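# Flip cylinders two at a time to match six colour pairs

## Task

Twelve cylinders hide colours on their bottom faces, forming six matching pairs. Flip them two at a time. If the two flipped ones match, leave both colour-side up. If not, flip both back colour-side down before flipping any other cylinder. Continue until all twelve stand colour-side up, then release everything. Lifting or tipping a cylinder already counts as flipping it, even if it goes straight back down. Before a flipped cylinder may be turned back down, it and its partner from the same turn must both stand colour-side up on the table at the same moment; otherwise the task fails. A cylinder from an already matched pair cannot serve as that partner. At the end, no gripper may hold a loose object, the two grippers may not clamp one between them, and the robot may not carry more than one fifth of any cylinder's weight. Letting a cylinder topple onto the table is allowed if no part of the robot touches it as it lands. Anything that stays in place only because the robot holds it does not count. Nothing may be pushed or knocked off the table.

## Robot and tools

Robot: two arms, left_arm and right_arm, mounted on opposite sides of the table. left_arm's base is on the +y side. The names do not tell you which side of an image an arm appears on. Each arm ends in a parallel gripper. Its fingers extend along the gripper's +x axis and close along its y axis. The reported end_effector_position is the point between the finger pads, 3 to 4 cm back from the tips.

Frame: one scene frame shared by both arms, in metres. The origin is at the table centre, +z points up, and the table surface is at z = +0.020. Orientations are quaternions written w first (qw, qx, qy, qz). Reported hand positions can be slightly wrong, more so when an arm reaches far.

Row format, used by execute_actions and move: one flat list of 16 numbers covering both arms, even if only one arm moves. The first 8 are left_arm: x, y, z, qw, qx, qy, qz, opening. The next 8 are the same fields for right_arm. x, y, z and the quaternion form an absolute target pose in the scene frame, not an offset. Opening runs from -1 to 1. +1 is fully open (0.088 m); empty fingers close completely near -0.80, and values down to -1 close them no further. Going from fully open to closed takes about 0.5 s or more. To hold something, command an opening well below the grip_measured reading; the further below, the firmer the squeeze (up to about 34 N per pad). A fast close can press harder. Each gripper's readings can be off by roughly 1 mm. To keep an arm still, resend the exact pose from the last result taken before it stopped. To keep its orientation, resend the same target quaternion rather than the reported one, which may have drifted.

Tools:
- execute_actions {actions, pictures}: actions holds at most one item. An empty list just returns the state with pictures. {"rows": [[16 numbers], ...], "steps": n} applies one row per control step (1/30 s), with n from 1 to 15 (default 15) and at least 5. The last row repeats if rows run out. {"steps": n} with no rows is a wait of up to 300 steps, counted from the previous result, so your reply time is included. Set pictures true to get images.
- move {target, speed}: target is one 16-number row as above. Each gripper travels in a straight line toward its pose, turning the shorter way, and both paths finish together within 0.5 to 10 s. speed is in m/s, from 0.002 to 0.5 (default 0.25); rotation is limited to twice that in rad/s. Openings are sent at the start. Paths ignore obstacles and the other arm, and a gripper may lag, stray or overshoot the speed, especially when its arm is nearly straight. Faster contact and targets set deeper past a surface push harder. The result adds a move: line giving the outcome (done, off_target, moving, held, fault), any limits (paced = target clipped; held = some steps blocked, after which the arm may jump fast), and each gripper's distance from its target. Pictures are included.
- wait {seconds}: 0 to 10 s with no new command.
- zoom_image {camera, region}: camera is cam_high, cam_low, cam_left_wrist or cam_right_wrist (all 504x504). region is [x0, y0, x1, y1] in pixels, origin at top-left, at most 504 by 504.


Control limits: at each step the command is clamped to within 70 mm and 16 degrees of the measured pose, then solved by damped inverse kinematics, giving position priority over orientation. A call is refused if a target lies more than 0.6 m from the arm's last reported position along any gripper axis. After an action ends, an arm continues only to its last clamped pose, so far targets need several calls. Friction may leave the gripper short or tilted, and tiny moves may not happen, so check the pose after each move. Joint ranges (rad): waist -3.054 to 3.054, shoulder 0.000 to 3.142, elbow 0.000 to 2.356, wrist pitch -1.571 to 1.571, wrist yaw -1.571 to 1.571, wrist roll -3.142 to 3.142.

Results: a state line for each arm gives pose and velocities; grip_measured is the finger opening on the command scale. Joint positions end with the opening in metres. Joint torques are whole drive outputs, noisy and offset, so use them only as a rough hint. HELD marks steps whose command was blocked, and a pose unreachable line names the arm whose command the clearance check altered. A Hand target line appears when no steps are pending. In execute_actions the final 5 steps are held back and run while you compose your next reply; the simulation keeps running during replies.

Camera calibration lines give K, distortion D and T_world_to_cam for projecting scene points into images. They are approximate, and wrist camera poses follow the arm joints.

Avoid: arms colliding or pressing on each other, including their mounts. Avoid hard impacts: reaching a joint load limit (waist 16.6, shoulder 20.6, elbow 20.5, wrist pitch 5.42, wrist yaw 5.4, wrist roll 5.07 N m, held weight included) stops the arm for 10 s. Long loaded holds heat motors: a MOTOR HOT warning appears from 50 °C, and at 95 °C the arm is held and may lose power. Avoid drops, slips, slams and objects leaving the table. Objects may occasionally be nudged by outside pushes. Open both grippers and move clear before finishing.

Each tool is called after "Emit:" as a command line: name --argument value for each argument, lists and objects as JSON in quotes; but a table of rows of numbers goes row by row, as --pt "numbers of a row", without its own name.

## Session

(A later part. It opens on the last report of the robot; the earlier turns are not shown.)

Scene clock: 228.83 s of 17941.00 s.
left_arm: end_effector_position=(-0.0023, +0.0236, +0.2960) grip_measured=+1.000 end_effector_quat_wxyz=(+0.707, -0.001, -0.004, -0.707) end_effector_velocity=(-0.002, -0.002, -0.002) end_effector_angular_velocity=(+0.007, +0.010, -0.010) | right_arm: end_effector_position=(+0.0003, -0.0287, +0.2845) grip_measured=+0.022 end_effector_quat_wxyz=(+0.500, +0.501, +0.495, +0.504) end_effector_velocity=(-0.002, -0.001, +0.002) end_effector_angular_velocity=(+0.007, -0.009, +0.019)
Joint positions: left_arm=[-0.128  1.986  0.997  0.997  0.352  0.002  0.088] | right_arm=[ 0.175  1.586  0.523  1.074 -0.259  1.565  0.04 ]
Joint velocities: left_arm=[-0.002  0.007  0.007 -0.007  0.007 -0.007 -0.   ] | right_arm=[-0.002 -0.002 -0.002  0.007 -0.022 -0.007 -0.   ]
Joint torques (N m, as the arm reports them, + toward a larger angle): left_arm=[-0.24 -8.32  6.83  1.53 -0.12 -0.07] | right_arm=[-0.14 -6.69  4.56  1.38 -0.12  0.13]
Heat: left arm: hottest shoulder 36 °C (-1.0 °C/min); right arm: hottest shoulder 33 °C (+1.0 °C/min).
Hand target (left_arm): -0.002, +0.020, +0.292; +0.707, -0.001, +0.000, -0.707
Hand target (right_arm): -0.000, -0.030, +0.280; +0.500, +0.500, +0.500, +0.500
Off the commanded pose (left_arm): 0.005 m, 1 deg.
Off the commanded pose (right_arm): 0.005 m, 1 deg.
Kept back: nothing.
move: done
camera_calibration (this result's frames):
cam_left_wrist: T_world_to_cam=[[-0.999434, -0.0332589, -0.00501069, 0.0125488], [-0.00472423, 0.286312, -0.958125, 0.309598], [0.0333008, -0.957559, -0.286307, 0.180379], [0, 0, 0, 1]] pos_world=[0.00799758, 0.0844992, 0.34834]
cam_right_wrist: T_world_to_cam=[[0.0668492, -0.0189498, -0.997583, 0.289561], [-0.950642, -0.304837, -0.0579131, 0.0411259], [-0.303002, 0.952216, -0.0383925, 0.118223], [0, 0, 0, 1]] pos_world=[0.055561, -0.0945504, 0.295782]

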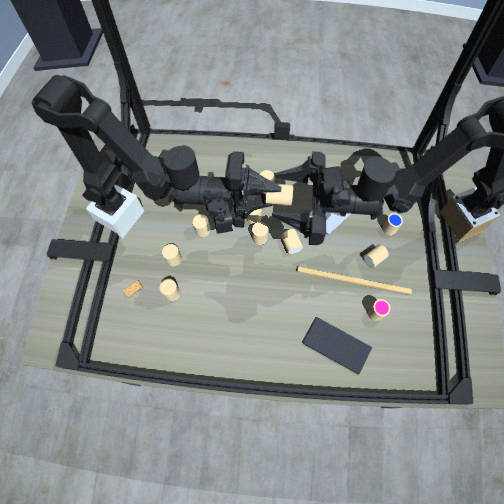

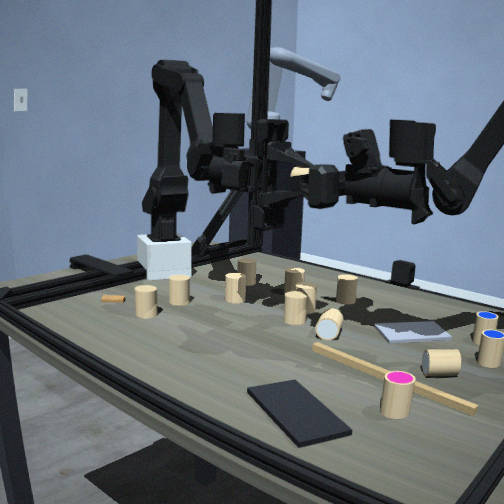

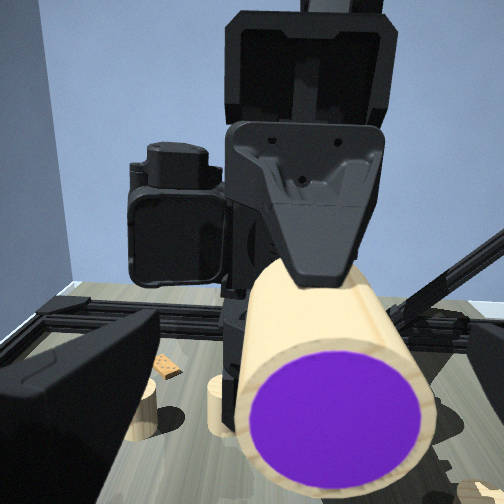

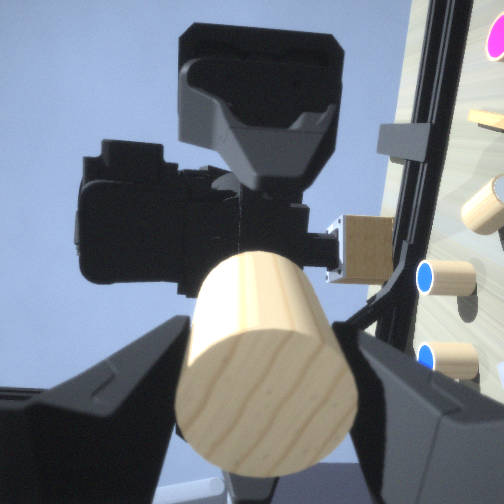

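Emit:
execute_actions --actions '[{"rows":[[-0.002,0.02,0.292,0.707,0,0,-0.707,-0.3,0,-0.03,0.28,0.5,0.5,0.5,0.5,-0.3]],"steps":15}]'

Emit:
execute_actions --actions '[{"rows":[[-0.002,0.02,0.292,0.707,0,0,-0.707,-0.3,0,-0.03,0.28,0.5,0.5,0.5,0.5,0.6]],"steps":12}]'

Emit:
move --target '[0,0.08,0.293,0.707,0,0,-0.707,-0.3,0,-0.07,0.28,0.5,0.5,0.5,0.5,0.6]' --speed 0.3

Emit:
move --target '[-0.02,0.18,0.15,0.5,0.5,0.5,-0.5,-0.3,0,-0.07,0.28,0.5,0.5,0.5,0.5,1]' --speed 0.5

Emit:
move --target '[-0.02,0.18,0.069,0.5,0.5,0.5,-0.5,-0.3,0,-0.07,0.28,0.5,0.5,0.5,0.5,1]' --speed 0.12

Emit:
execute_actions --actions '[{"rows":[[-0.02,0.177,0.074,0.5,0.5,0.5,-0.5,0.6,0,-0.07,0.28,0.5,0.5,0.5,0.5,1]],"steps":14}]'

Emit:
execute_actions --actions '[{"steps":50}]'

Emit:
execute_actions --actions '[{"rows":[[-0.02,0.176,0.077,0.5,0.5,0.5,-0.5,-0.3,0,-0.07,0.28,0.5,0.5,0.5,0.5,1]],"steps":14}]'

Emit:
move --target '[-0.02,0.177,0.17,0.5,0.5,0.5,-0.5,-0.3,0,-0.07,0.28,0.5,0.5,0.5,0.5,1]' --speed 0.3

Emit:
move --target '[-0.003,0.11,0.291,0.707,0,0,-0.707,-0.3,0,-0.027,0.288,0.5,0.5,0.5,0.5,1]' --speed 0.5

Emit:
move --target '[-0.002,0.02,0.292,0.707,0,0,-0.707,-0.3,0,-0.027,0.288,0.5,0.5,0.5,0.5,1]' --speed 0.2

Scene clock: 229.87 s of 17941.00 s.
left_arm: end_effector_position=(-0.0027, +0.0231, +0.2956) grip_measured=+0.016 end_effector_quat_wxyz=(+0.707, -0.001, -0.003, -0.708) end_effector_velocity=(+0.002, +0.000, -0.001) end_effector_angular_velocity=(+0.007, +0.010, +0.019) | right_arm: end_effector_position=(+0.0005, -0.0287, +0.2845) grip_measured=+0.022 end_effector_quat_wxyz=(+0.500, +0.501, +0.494, +0.504) end_effector_velocity=(-0.002, -0.001, -0.002) end_effector_angular_velocity=(-0.007, -0.006, +0.019)
Joint positions: left_arm=[-0.129  1.988  0.999  0.995  0.352  0.002  0.04 ] | right_arm=[ 0.175  1.586  0.523  1.074 -0.259  1.565  0.04 ]
Joint velocities: left_arm=[-0.002 -0.002 -0.002 -0.007 -0.022 -0.007 -0.   ] | right_arm=[-0.002 -0.002 -0.002 -0.007 -0.022 -0.007 -0.   ]
Joint torques (N m, as the arm reports them, + toward a larger angle): left_arm=[-0.23 -8.53  6.48  1.44 -0.09 -0.03] | right_arm=[-0.07 -6.67  4.7   1.39 -0.15  0.12]
Heat: left arm: hottest shoulder 36 °C (-1.0 °C/min); right arm: hottest shoulder 33 °C (+1.0 °C/min).
Steps of this call (steps 1 to 21: nothing new was sent; steps 22 to 31: the first 10 steps of this action). Readings (end_effector_position):
22: left_arm (-0.0024, +0.0233, +0.2960) | right_arm (+0.0003, -0.0287, +0.2845)
23: left_arm (-0.0024, +0.0233, +0.2957) | right_arm (+0.0003, -0.0287, +0.2845)
25: left_arm (-0.0023, +0.0232, +0.2958) | right_arm (+0.0003, -0.0287, +0.2845)
29: left_arm (-0.0023, +0.0232, +0.2957) | right_arm (+0.0003, -0.0287, +0.2845)
31: the state above

Scene clock: 230.27 s of 17941.00 s.
left_arm: end_effector_position=(-0.0027, +0.0229, +0.2947) grip_measured=+0.016 end_effector_quat_wxyz=(+0.707, -0.000, -0.002, -0.708) end_effector_velocity=(+0.002, +0.000, -0.001) end_effector_angular_velocity=(+0.007, +0.025, +0.019) | right_arm: end_effector_position=(+0.0004, -0.0288, +0.2844) grip_measured=+0.494 end_effector_quat_wxyz=(+0.500, +0.501, +0.495, +0.504) end_effector_velocity=(-0.000, -0.001, -0.002) end_effector_angular_velocity=(-0.007, +0.009, +0.005)
Joint positions: left_arm=[-0.129  1.989  0.999  0.994  0.352  0.002  0.04 ] | right_arm=[ 0.175  1.586  0.523  1.075 -0.259  1.565  0.063]
Joint velocities: left_arm=[-0.002 -0.002 -0.002 -0.007 -0.022 -0.022 -0.   ] | right_arm=[-0.002 -0.002 -0.002 -0.007 -0.007  0.007  0.062]
Joint torques (N m, as the arm reports them, + toward a larger angle): left_arm=[-0.04 -8.68  6.76  1.59 -0.09 -0.02] | right_arm=[-0.09 -6.66  4.6   1.38 -0.13  0.12]
Heat: left arm: hottest shoulder 36 °C (-1.0 °C/min); right arm: hottest shoulder 33 °C (+1.0 °C/min).
Off your previous action's commanded pose (left_arm): 0.005 m, 0 deg at its last step (step 5 of this call).
Off your previous action's commanded pose (right_arm): 0.005 m, 1 deg at its last step (step 5 of this call).
Steps of this call (steps 1 to 5: the last 5 steps of your previous action; steps 6 to 12: the first 7 steps of this action). Readings (end_effector_position):
6: left_arm (-0.0027, +0.0231, +0.2956) | right_arm (+0.0004, -0.0288, +0.2843)
7: left_arm (-0.0027, +0.0231, +0.2956) | right_arm (+0.0004, -0.0288, +0.2843)
9: left_arm (-0.0027, +0.0231, +0.2953) | right_arm (+0.0004, -0.0288, +0.2844)
12: the state above

Scene clock: 231.70 s of 17941.00 s.
left_arm: end_effector_position=(+0.0005, +0.0765, +0.2905) grip_measured=+0.015 end_effector_quat_wxyz=(+0.707, +0.002, +0.002, -0.707) end_effector_velocity=(-0.001, +0.003, -0.001) end_effector_angular_velocity=(+0.016, +0.029, +0.005) | right_arm: end_effector_position=(+0.0002, -0.0672, +0.2820) grip_measured=+0.600 end_effector_quat_wxyz=(+0.500, +0.500, +0.497, +0.503) end_effector_velocity=(+0.003, -0.002, -0.002) end_effector_angular_velocity=(-0.007, +0.010, -0.015)
Joint positions: left_arm=[-0.065  1.852  0.781  1.066  0.414  0.002  0.04 ] | right_arm=[ 0.131  1.442  0.384  1.063 -0.305  1.566  0.068]
Joint velocities: left_arm=[-0.002 -0.017 -0.012 -0.022 -0.007 -0.022 -0.   ] | right_arm=[-0.007 -0.007 -0.007 -0.007  0.007  0.007 -0.   ]
Joint torques (N m, as the arm reports them, + toward a larger angle): left_arm=[ 0.07 -9.81  4.41  1.87  0.1  -0.08] | right_arm=[-0.33 -6.81  4.37  1.15 -0.12  0.12]
Heat: left arm: hottest shoulder 36 °C (-1.0 °C/min); right arm: hottest shoulder 33 °C (+1.0 °C/min).
Hand target (left_arm): +0.000, +0.080, +0.293; +0.707, +0.000, -0.000, -0.707
Hand target (right_arm): +0.000, -0.070, +0.280; +0.500, +0.500, +0.500, +0.500
Off your previous action's commanded pose (left_arm): 0.004 m, 0 deg at its last step (step 5 of this call).
Off your previous action's commanded pose (right_arm): 0.005 m, 1 deg at its last step (step 5 of this call).
Off the commanded pose (left_arm): 0.004 m, 0 deg.
Off the commanded pose (right_arm): 0.003 m, 0 deg.
Kept back: nothing.
move: done
camera_calibration (this result's frames):
cam_left_wrist: T_world_to_cam=[[-0.999435, -0.0336062, 0.000133612, 0.0156348], [-0.0101764, 0.298848, -0.954247, 0.287156], [0.0320287, -0.953709, -0.299021, 0.232778], [0, 0, 0, 1]] pos_world=[0.0110926, 0.136712, 0.343621]
cam_right_wrist: T_world_to_cam=[[0.0649061, -0.0244382, -0.997592, 0.286005], [-0.950285, -0.306606, -0.0543172, 0.0280355], [-0.30454, 0.951523, -0.0431238, 0.156105], [0, 0, 0, 1]] pos_world=[0.0556184, -0.132952, 0.293571]

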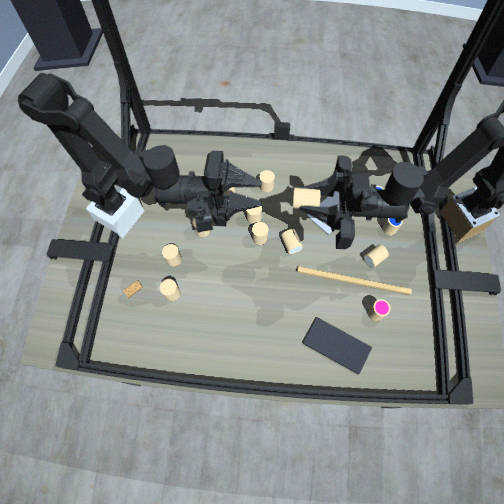

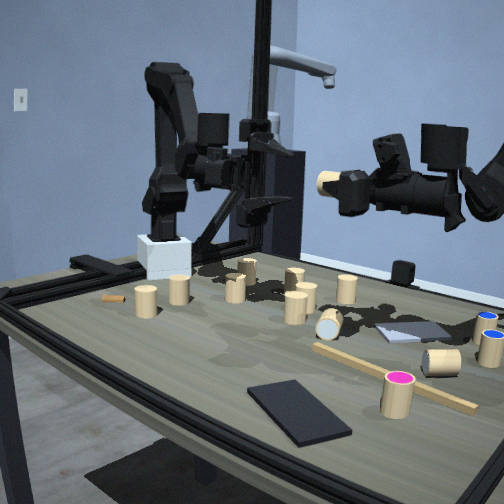

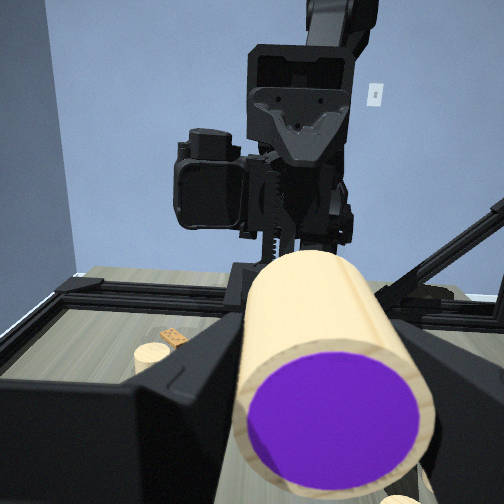

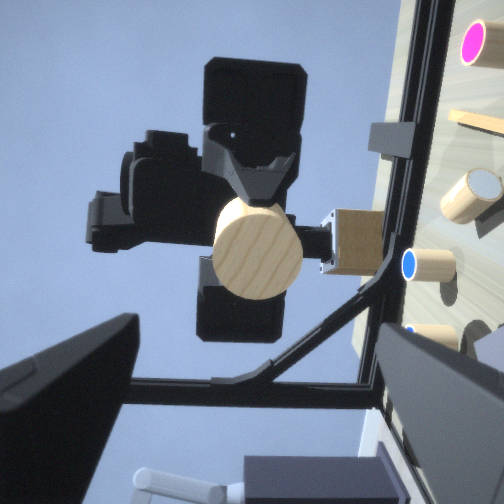

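Scene clock: 233.83 s of 17941.00 s.
left_arm: end_effector_position=(-0.0195, +0.1799, +0.1508) grip_measured=+0.015 end_effector_quat_wxyz=(+0.503, +0.493, +0.501, -0.503) end_effector_velocity=(+0.000, +0.007, +0.001) end_effector_angular_velocity=(+0.046, -0.008, +0.005) | right_arm: end_effector_position=(+0.0002, -0.0675, +0.2817) grip_measured=+1.000 end_effector_quat_wxyz=(+0.500, +0.500, +0.497, +0.503) end_effector_velocity=(-0.000, -0.001, +0.001) end_effector_angular_velocity=(+0.007, -0.010, +0.005)
Joint positions: left_arm=[-0.162  2.009  1.384 -0.937  0.01   0.31   0.04 ] | right_arm=[ 0.131  1.442  0.383  1.063 -0.305  1.566  0.088]
Joint velocities: left_arm=[-0.002  0.007  0.017 -0.051 -0.022 -0.007 -0.   ] | right_arm=[-0.002 -0.002 -0.002  0.007 -0.007 -0.007  0.   ]
Joint torques (N m, as the arm reports them, + toward a larger angle): left_arm=[-0.15 -8.22  6.04  0.22 -0.13 -0.12] | right_arm=[-0.3  -6.81  4.4   1.22 -0.13  0.1 ]
Heat: left arm: hottest shoulder 37 °C (+0.0 °C/min); right arm: hottest shoulder 33 °C (+1.0 °C/min).
Hand target (left_arm): -0.020, +0.178, +0.148; +0.501, +0.496, +0.503, -0.500
Hand target (right_arm): -0.000, -0.070, +0.280; +0.500, +0.500, +0.500, +0.500
Off the commanded pose (left_arm): 0.001 m, 1 deg.
Off the commanded pose (right_arm): 0.003 m, 0 deg.
Kept back: nothing.
move: done
camera_calibration (this result's frames):
cam_left_wrist: T_world_to_cam=[[-0.999621, -0.00779613, -0.0263847, -0.00156355], [-0.0149244, 0.959306, 0.281975, -0.182589], [0.0231127, 0.282262, -0.959059, 0.16722], [0, 0, 0, 1]] pos_world=[-0.00815288, 0.127947, 0.211818]
cam_right_wrist: T_world_to_cam=[[0.0646772, -0.0251641, -0.997589, 0.285649], [-0.950298, -0.306645, -0.0538761, 0.0277535], [-0.30455, 0.951491, -0.0437463, 0.15646], [0, 0, 0, 1]] pos_world=[0.0555491, -0.133172, 0.2933]

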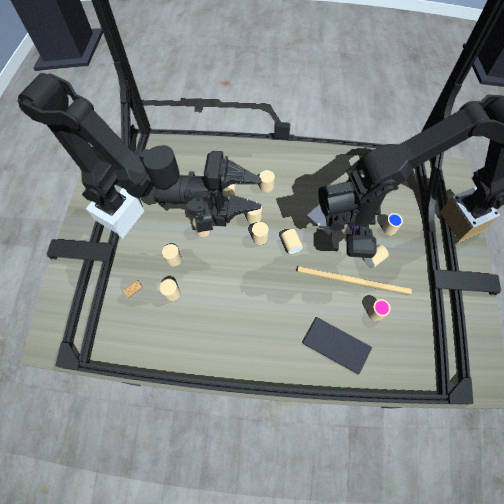

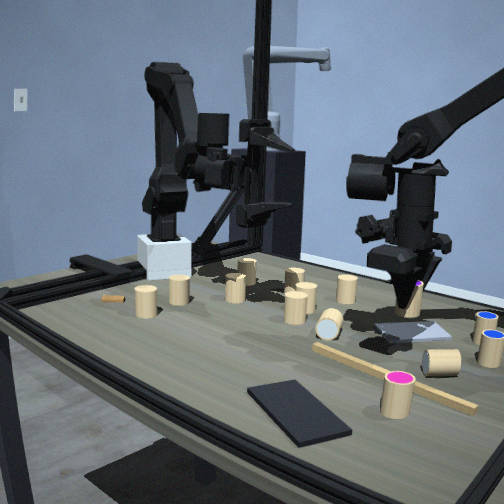

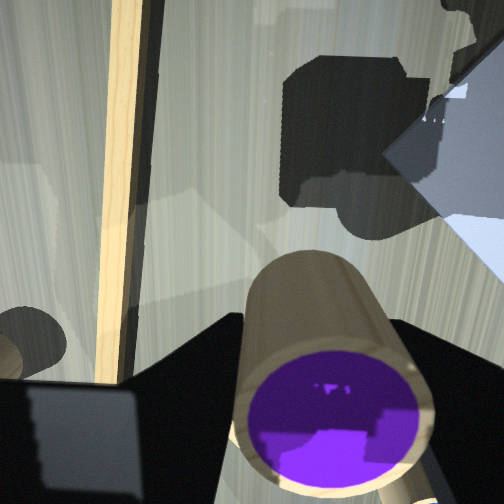

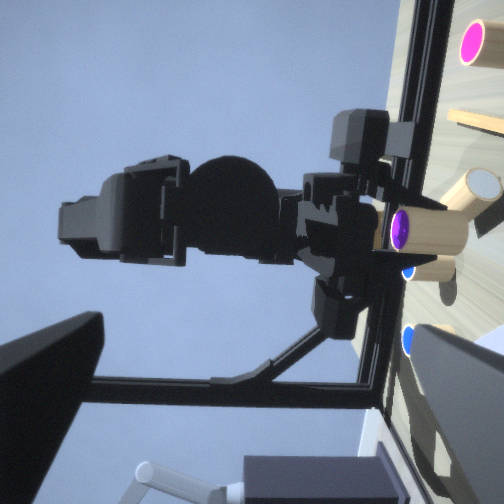

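Scene clock: 234.97 s of 17941.00 s.
left_arm: end_effector_position=(-0.0180, +0.1760, +0.0758) grip_measured=+0.015 end_effector_quat_wxyz=(+0.507, +0.494, +0.496, -0.503) end_effector_velocity=(-0.004, +0.005, -0.001) end_effector_angular_velocity=(+0.023, +0.015, +0.005) | right_arm: end_effector_position=(+0.0002, -0.0675, +0.2817) grip_measured=+1.000 end_effector_quat_wxyz=(+0.500, +0.500, +0.497, +0.503) end_effector_velocity=(+0.002, -0.000, -0.000) end_effector_angular_velocity=(+0.002, -0.008, -0.010)
Joint positions: left_arm=[-0.164  2.155  1.275 -0.671  0.003  0.31   0.04 ] | right_arm=[ 0.131  1.442  0.383  1.063 -0.305  1.566  0.088]
Joint velocities: left_arm=[-0.002  0.002 -0.002 -0.022  0.007 -0.007 -0.   ] | right_arm=[-0.002  0.002 -0.002  0.007  0.007 -0.007  0.   ]
Joint torques (N m, as the arm reports them, + toward a larger angle): left_arm=[-0.2  -8.25  3.99  0.61 -0.11  0.09] | right_arm=[-0.29 -6.79  4.42  1.21 -0.13  0.09]
Heat: left arm: hottest shoulder 37 °C (+0.0 °C/min); right arm: hottest shoulder 33 °C (+1.0 °C/min).
Hand target (left_arm): -0.020, +0.180, +0.069; +0.500, +0.500, +0.500, -0.500
Hand target (right_arm): +0.000, -0.070, +0.280; +0.500, +0.500, +0.500, +0.500
Off the commanded pose (left_arm): 0.008 m, 1 deg.
Off the commanded pose (right_arm): 0.003 m, 0 deg.
Kept back: nothing.
move: done
camera_calibration (this result's frames):
cam_left_wrist: T_world_to_cam=[[-0.999324, -0.0058393, -0.0363031, -0.00161913], [-0.0156051, 0.961336, 0.274935, -0.157504], [0.033294, 0.275315, -0.960777, 0.0979452], [0, 0, 0, 1]] pos_world=[-0.00733688, 0.124439, 0.137348]
cam_right_wrist: T_world_to_cam=[[0.0646772, -0.0251641, -0.997589, 0.285649], [-0.950298, -0.306645, -0.0538761, 0.0277535], [-0.30455, 0.951491, -0.0437463, 0.15646], [0, 0, 0, 1]] pos_world=[0.0555491, -0.133172, 0.2933]

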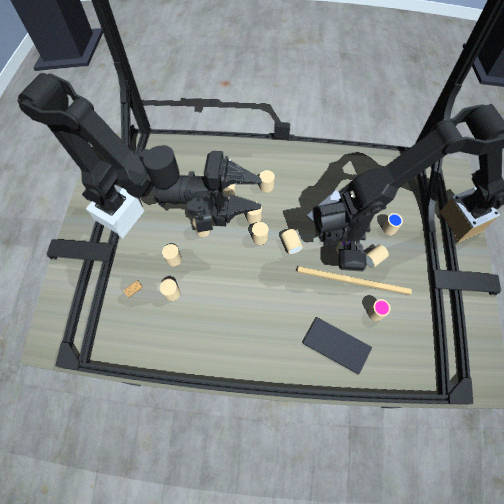

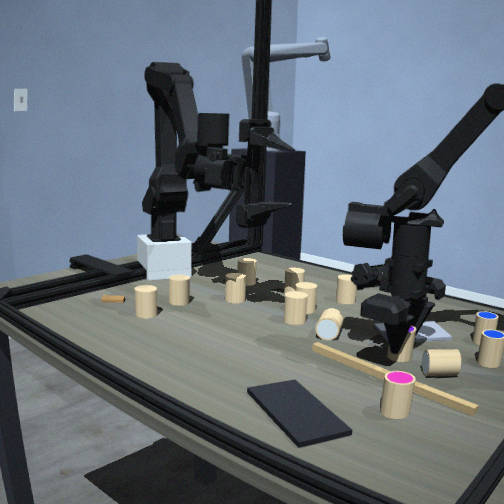

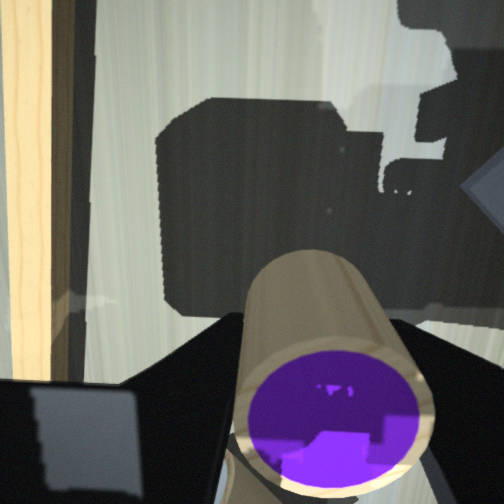

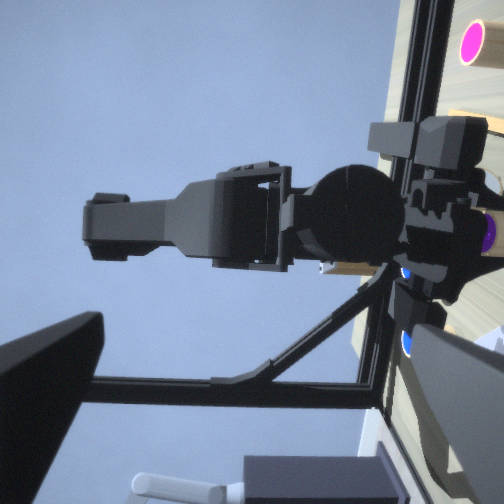

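Scene clock: 235.27 s of 17941.00 s.
left_arm: end_effector_position=(-0.0200, +0.1786, +0.0759) grip_measured=+0.532 end_effector_quat_wxyz=(+0.502, +0.498, +0.499, -0.501) end_effector_velocity=(+0.000, -0.001, +0.001) end_effector_angular_velocity=(+0.005, -0.006, +0.005) | right_arm: end_effector_position=(+0.0001, -0.0675, +0.2816) grip_measured=+1.000 end_effector_quat_wxyz=(+0.500, +0.499, +0.497, +0.503) end_effector_velocity=(+0.001, -0.001, -0.002) end_effector_angular_velocity=(-0.007, +0.009, +0.000)
Joint positions: left_arm=[-0.167  2.155  1.275 -0.686  0.003  0.31   0.065] | right_arm=[ 0.131  1.442  0.383  1.063 -0.306  1.566  0.088]
Joint velocities: left_arm=[-0.002  0.002  0.007 -0.007 -0.007 -0.007  0.026] | right_arm=[-0.007 -0.002 -0.002 -0.007 -0.007  0.007  0.   ]
Joint torques (N m, as the arm reports them, + toward a larger angle): left_arm=[-0.15 -8.91  5.67  0.17 -0.08 -0.04] | right_arm=[-0.3  -6.8   4.42  1.21 -0.13  0.1 ]
Heat: left arm: hottest shoulder 37 °C (+0.0 °C/min); right arm: hottest shoulder 33 °C (+1.0 °C/min).
Steps of this call (steps 1 to 9: the first 9 steps of this action). Readings (end_effector_position):
1: left_arm (-0.0181, +0.1760, +0.0758) | right_arm (+0.0002, -0.0675, +0.2817)
2: left_arm (-0.0184, +0.1765, +0.0758) | right_arm (+0.0002, -0.0675, +0.2817)
4: left_arm (-0.0191, +0.1779, +0.0758) | right_arm (+0.0002, -0.0675, +0.2817)
8: left_arm (-0.0198, +0.1787, +0.0758) | right_arm (+0.0001, -0.0675, +0.2816)
9: the state above

Scene clock: 236.93 s of 17941.00 s.
left_arm: end_effector_position=(-0.0199, +0.1785, +0.0761) grip_measured=+0.600 end_effector_quat_wxyz=(+0.502, +0.498, +0.500, -0.501) end_effector_velocity=(-0.003, +0.001, +0.000) end_effector_angular_velocity=(+0.005, +0.009, +0.005) | right_arm: end_effector_position=(+0.0001, -0.0675, +0.2816) grip_measured=+1.000 end_effector_quat_wxyz=(+0.500, +0.499, +0.497, +0.503) end_effector_velocity=(-0.002, -0.000, -0.006) end_effector_angular_velocity=(-0.026, +0.001, +0.010)
Joint positions: left_arm=[-0.167  2.155  1.276 -0.687  0.003  0.31   0.068] | right_arm=[ 0.131  1.442  0.383  1.063 -0.306  1.566  0.088]
Joint velocities: left_arm=[-0.002 -0.002 -0.002 -0.007  0.007 -0.007 -0.   ] | right_arm=[ 0.002  0.002 -0.002 -0.022 -0.007 -0.007  0.   ]
Joint torques (N m, as the arm reports them, + toward a larger angle): left_arm=[-0.21 -8.45  5.28  0.16 -0.11 -0.02] | right_arm=[-0.29 -6.78  4.44  1.21 -0.12  0.09]
Heat: left arm: hottest shoulder 37 °C (+0.0 °C/min); right arm: hottest shoulder 33 °C (+1.0 °C/min).
Hand target (left_arm): -0.020, +0.177, +0.074; +0.500, +0.500, +0.500, -0.500
Hand target (right_arm): -0.000, -0.070, +0.280; +0.500, +0.500, +0.500, +0.500
Off the commanded pose (left_arm): 0.003 m, 0 deg.
Off the commanded pose (right_arm): 0.003 m, 0 deg.
Kept back: nothing.
Steps of this call (steps 1 to 5: the last 5 steps of your previous action; steps 6 to 50: nothing new was sent). Readings (end_effector_position):
1: left_arm (-0.0199, +0.1785, +0.0760) | right_arm (+0.0001, -0.0675, +0.2816)
2: left_arm (-0.0199, +0.1785, +0.0760) | right_arm (+0.0001, -0.0675, +0.2816)
4: left_arm (-0.0199, +0.1784, +0.0761) | right_arm (+0.0001, -0.0675, +0.2816)
8: left_arm (-0.0199, +0.1785, +0.0761) | right_arm (+0.0001, -0.0675, +0.2816)
50: the state above

Scene clock: 237.23 s of 17941.00 s.
left_arm: end_effector_position=(-0.0200, +0.1779, +0.0777) grip_measured=+0.015 end_effector_quat_wxyz=(+0.500, +0.499, +0.500, -0.500) end_effector_velocity=(-0.002, +0.008, +0.000) end_effector_angular_velocity=(+0.037, +0.004, +0.020) | right_arm: end_effector_position=(+0.0001, -0.0675, +0.2816) grip_measured=+1.000 end_effector_quat_wxyz=(+0.500, +0.499, +0.497, +0.503) end_effector_velocity=(-0.000, -0.000, -0.006) end_effector_angular_velocity=(-0.026, +0.001, +0.005)
Joint positions: left_arm=[-0.168  2.155  1.284 -0.699  0.002  0.31   0.04 ] | right_arm=[ 0.131  1.442  0.383  1.063 -0.306  1.566  0.088]
Joint velocities: left_arm=[-0.002 -0.002 -0.002 -0.037 -0.007 -0.022 -0.   ] | right_arm=[-0.002  0.002 -0.002 -0.022 -0.007 -0.007  0.   ]
Joint torques (N m, as the arm reports them, + toward a larger angle): left_arm=[-0.14 -9.02  5.39  0.23 -0.08 -0.02] | right_arm=[-0.3  -6.79  4.46  1.22 -0.12  0.1 ]
Heat: left arm: hottest shoulder 37 °C (+0.0 °C/min); right arm: hottest shoulder 33 °C (+1.0 °C/min).
Steps of this call (steps 1 to 9: the first 9 steps of this action). Readings (end_effector_position):
1: left_arm (-0.0200, +0.1787, +0.0763) | right_arm (+0.0001, -0.0675, +0.2816)
2: left_arm (-0.0200, +0.1787, +0.0766) | right_arm (+0.0001, -0.0675, +0.2816)
4: left_arm (-0.0199, +0.1784, +0.0771) | right_arm (+0.0001, -0.0675, +0.2816)
8: left_arm (-0.0200, +0.1777, +0.0777) | right_arm (+0.0001, -0.0675, +0.2816)
9: the state above

Scene clock: 238.40 s of 17941.00 s.
left_arm: end_effector_position=(-0.0207, +0.1802, +0.1640) grip_measured=+0.015 end_effector_quat_wxyz=(+0.495, +0.502, +0.506, -0.497) end_effector_velocity=(+0.002, +0.002, +0.004) end_effector_angular_velocity=(+0.009, -0.005, +0.024) | right_arm: end_effector_position=(+0.0001, -0.0676, +0.2816) grip_measured=+1.000 end_effector_quat_wxyz=(+0.500, +0.499, +0.497, +0.503) end_effector_velocity=(-0.002, -0.000, -0.000) end_effector_angular_velocity=(+0.002, -0.023, +0.010)
Joint positions: left_arm=[-0.168  2.01   1.441 -1.019  0.002  0.31   0.04 ] | right_arm=[ 0.131  1.441  0.383  1.063 -0.306  1.566  0.088]
Joint velocities: left_arm=[ 0.002 -0.002  0.012 -0.022 -0.007 -0.022 -0.   ] | right_arm=[ 0.002  0.002 -0.002  0.007 -0.007 -0.022  0.   ]
Joint torques (N m, as the arm reports them, + toward a larger angle): left_arm=[  0.03 -11.3    6.23   0.15  -0.07   0.01] | right_arm=[-0.29 -6.78  4.47  1.21 -0.11  0.1 ]
Heat: left arm: hottest shoulder 37 °C (+0.0 °C/min); right arm: hottest shoulder 33 °C (+1.0 °C/min).
Hand target (left_arm): -0.020, +0.177, +0.170; +0.500, +0.500, +0.500, -0.500
Hand target (right_arm): -0.000, -0.070, +0.280; +0.500, +0.500, +0.500, +0.500
Off your previous action's commanded pose (left_arm): 0.002 m, 0 deg at its last step (step 5 of this call).
Off your previous action's commanded pose (right_arm): 0.003 m, 0 deg at its last step (step 5 of this call).
Off the commanded pose (left_arm): 0.007 m, 1 deg.
Off the commanded pose (right_arm): 0.003 m, 0 deg.
Kept back: nothing.
move: done
camera_calibration (this result's frames):
cam_left_wrist: T_world_to_cam=[[-0.999665, -0.000936956, -0.0258694, -0.00374324], [-0.00887768, 0.951148, 0.308608, -0.189442], [0.0243165, 0.308735, -0.950837, 0.173695], [0, 0, 0, 1]] pos_world=[-0.00964742, 0.126558, 0.223522]
cam_right_wrist: T_world_to_cam=[[0.0645741, -0.0255029, -0.997587, 0.285535], [-0.950187, -0.307027, -0.0536569, 0.0275489], [-0.304918, 0.951359, -0.0440585, 0.156599], [0, 0, 0, 1]] pos_world=[0.0554881, -0.133241, 0.293224]

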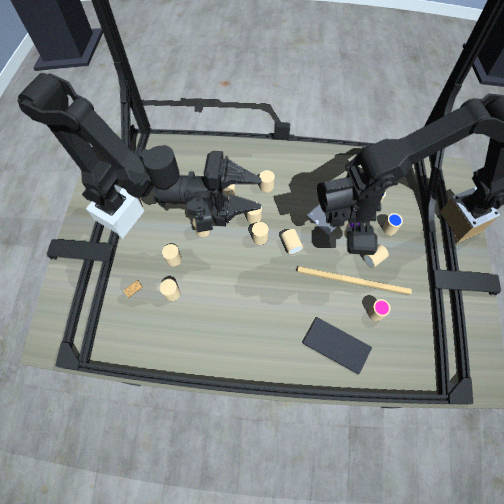

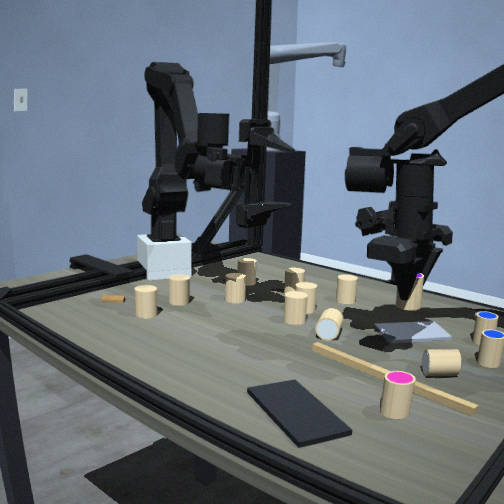

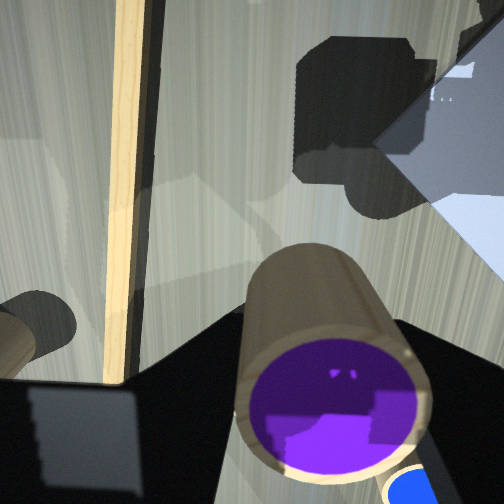

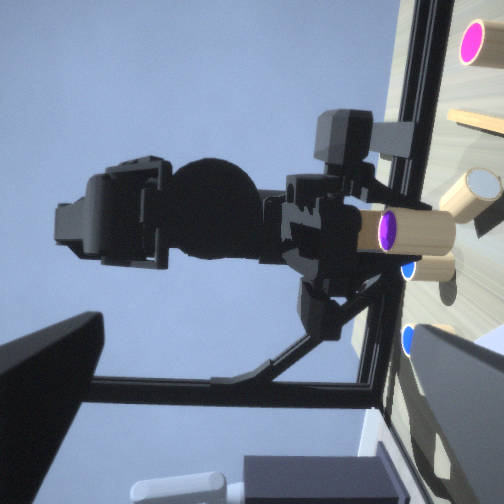

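Scene clock: 240.67 s of 17941.00 s.
left_arm: end_effector_position=(-0.0027, +0.1110, +0.3007) grip_measured=+0.015 end_effector_quat_wxyz=(+0.705, +0.002, -0.011, -0.710) end_effector_velocity=(+0.000, -0.001, -0.004) end_effector_angular_velocity=(+0.007, +0.011, +0.005) | right_arm: end_effector_position=(+0.0002, -0.0296, +0.2887) grip_measured=+1.000 end_effector_quat_wxyz=(+0.501, +0.500, +0.498, +0.502) end_effector_velocity=(-0.000, -0.001, -0.005) end_effector_angular_velocity=(-0.021, -0.002, +0.005)
Joint positions: left_arm=[-0.025  1.73   0.655  1.089  0.462  0.012  0.04 ] | right_arm=[ 0.174  1.56   0.53   1.033 -0.262  1.566  0.088]
Joint velocities: left_arm=[-0.002  0.012 -0.002  0.007 -0.007 -0.007  0.   ] | right_arm=[-0.002 -0.002 -0.002 -0.022 -0.007 -0.007  0.   ]
Joint torques (N m, as the arm reports them, + toward a larger angle): left_arm=[ 0.16 -6.29  4.09  1.87  0.03 -0.13] | right_arm=[ 0.28 -5.69  7.08  1.18  0.04  0.08]
Heat: left arm: hottest shoulder 37 °C (+0.0 °C/min); right arm: hottest shoulder 32 °C (+0.0 °C/min).
Hand target (left_arm): -0.003, +0.112, +0.293; +0.704, +0.003, -0.001, -0.710
Hand target (right_arm): +0.000, -0.027, +0.288; +0.500, +0.500, +0.500, +0.500
Off the commanded pose (left_arm): 0.010 m, 1 deg.
Off the commanded pose (right_arm): 0.003 m, 0 deg.
Kept back: nothing.
move: off_target (left_arm)
camera_calibration (this result's frames):
cam_left_wrist: T_world_to_cam=[[-0.999499, -0.026165, -0.0178313, 0.0181361], [0.00972246, 0.282338, -0.959266, 0.289947], [0.0301336, -0.958958, -0.281942, 0.264225], [0, 0, 0, 1]] pos_world=[0.00734597, 0.171992, 0.352956]
cam_right_wrist: T_world_to_cam=[[0.0637832, -0.0262304, -0.997619, 0.29352], [-0.950461, -0.30634, -0.0527135, 0.0394278], [-0.304228, 0.951561, -0.0444703, 0.120983], [0, 0, 0, 1]] pos_world=[0.0555593, -0.0953451, 0.30028]

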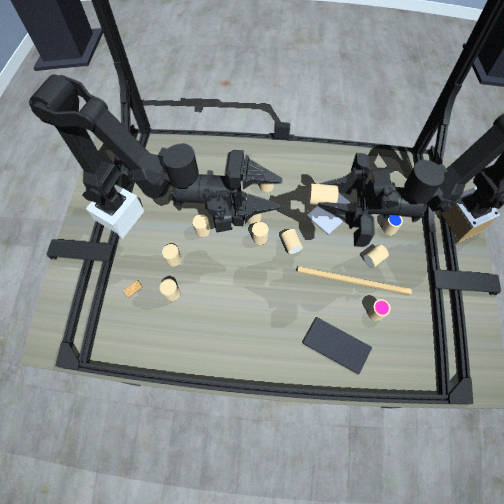

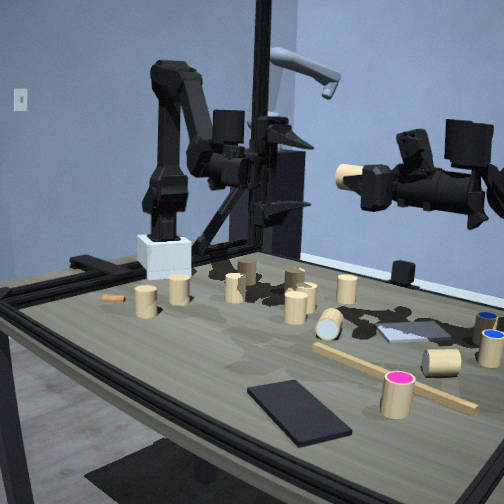

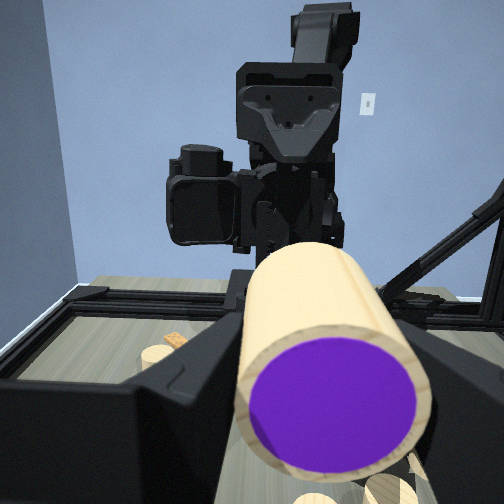

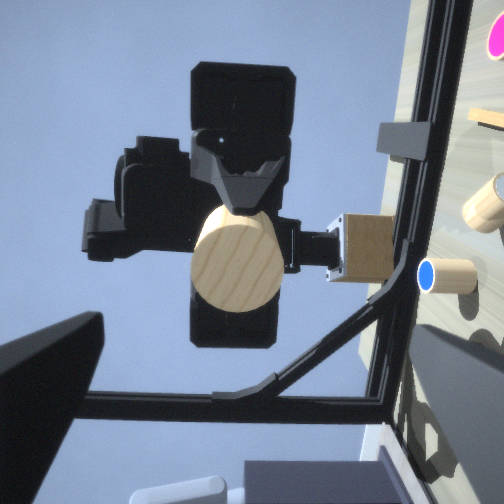

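Scene clock: 241.73 s of 17941.00 s.
left_arm: end_effector_position=(-0.0024, +0.0237, +0.2943) grip_measured=+0.015 end_effector_quat_wxyz=(+0.707, +0.000, -0.003, -0.707) end_effector_velocity=(-0.002, -0.002, -0.007) end_effector_angular_velocity=(+0.016, +0.013, -0.010) | right_arm: end_effector_position=(+0.0001, -0.0295, +0.2887) grip_measured=+1.000 end_effector_quat_wxyz=(+0.501, +0.500, +0.498, +0.502) end_effector_velocity=(+0.002, -0.001, +0.000) end_effector_angular_velocity=(-0.002, -0.007, -0.010)
Joint positions: left_arm=[-0.128  1.988  0.996  0.996  0.352  0.002  0.04 ] | right_arm=[ 0.175  1.56   0.531  1.032 -0.262  1.566  0.088]
Joint velocities: left_arm=[-0.002  0.012  0.002 -0.007  0.007 -0.007 -0.   ] | right_arm=[-0.002 -0.007 -0.002 -0.007  0.007 -0.007  0.   ]
Joint torques (N m, as the arm reports them, + toward a larger angle): left_arm=[ 0.02 -8.84  6.44  1.56 -0.1  -0.06] | right_arm=[ 0.29 -5.83  7.09  1.18  0.03  0.08]
Heat: left arm: hottest shoulder 37 °C (+0.0 °C/min); right arm: hottest shoulder 32 °C (+0.0 °C/min).
Hand target (left_arm): -0.002, +0.020, +0.292; +0.707, -0.000, +0.000, -0.707
Hand target (right_arm): -0.000, -0.027, +0.288; +0.500, +0.500, +0.500, +0.500
Off the commanded pose (left_arm): 0.004 m, 0 deg.
Off the commanded pose (right_arm): 0.003 m, 0 deg.
Kept back: nothing.
move: done
camera_calibration (this result's frames):
cam_left_wrist: T_world_to_cam=[[-0.999452, -0.0328605, -0.00396004, 0.0121458], [-0.00575754, 0.290429, -0.956879, 0.307464], [0.0325936, -0.956332, -0.29046, 0.181132], [0, 0, 0, 1]] pos_world=[0.0080056, 0.0843249, 0.346866]
cam_right_wrist: T_world_to_cam=[[0.0636948, -0.0265737, -0.997616, 0.293575], [-0.95035, -0.306722, -0.0525068, 0.0392953], [-0.304595, 0.951428, -0.0447909, 0.120887], [0, 0, 0, 1]] pos_world=[0.0554668, -0.0951615, 0.300353]

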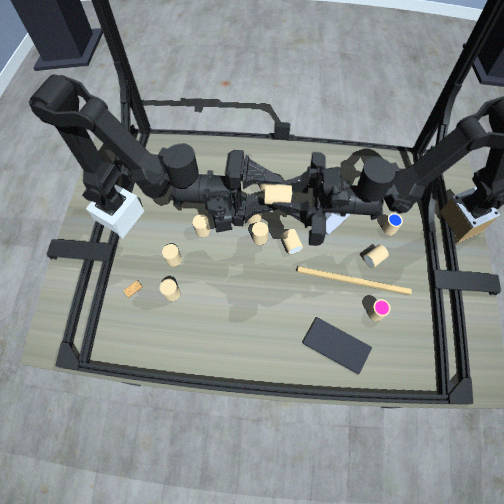

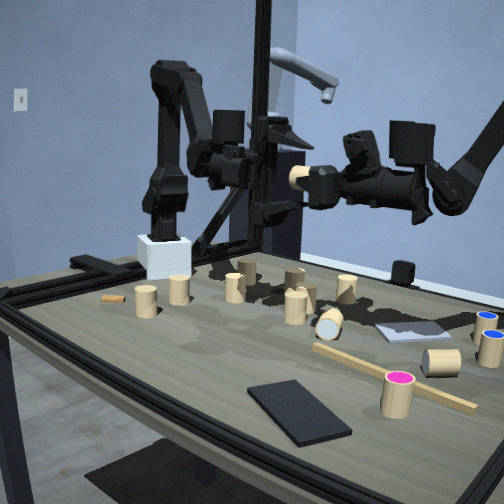

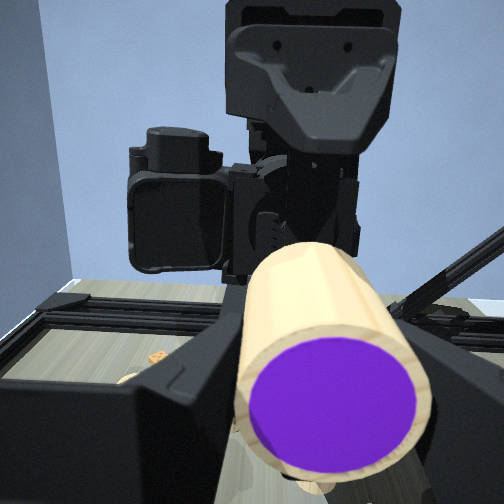

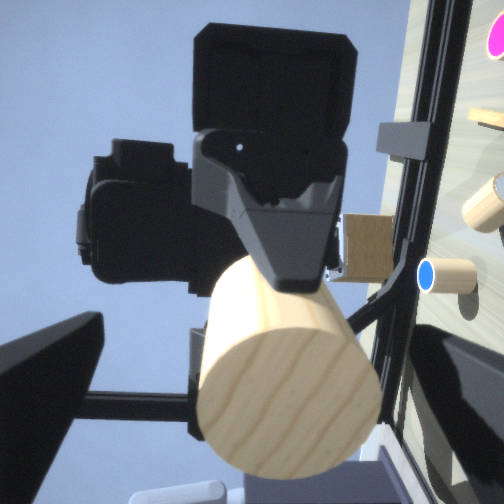

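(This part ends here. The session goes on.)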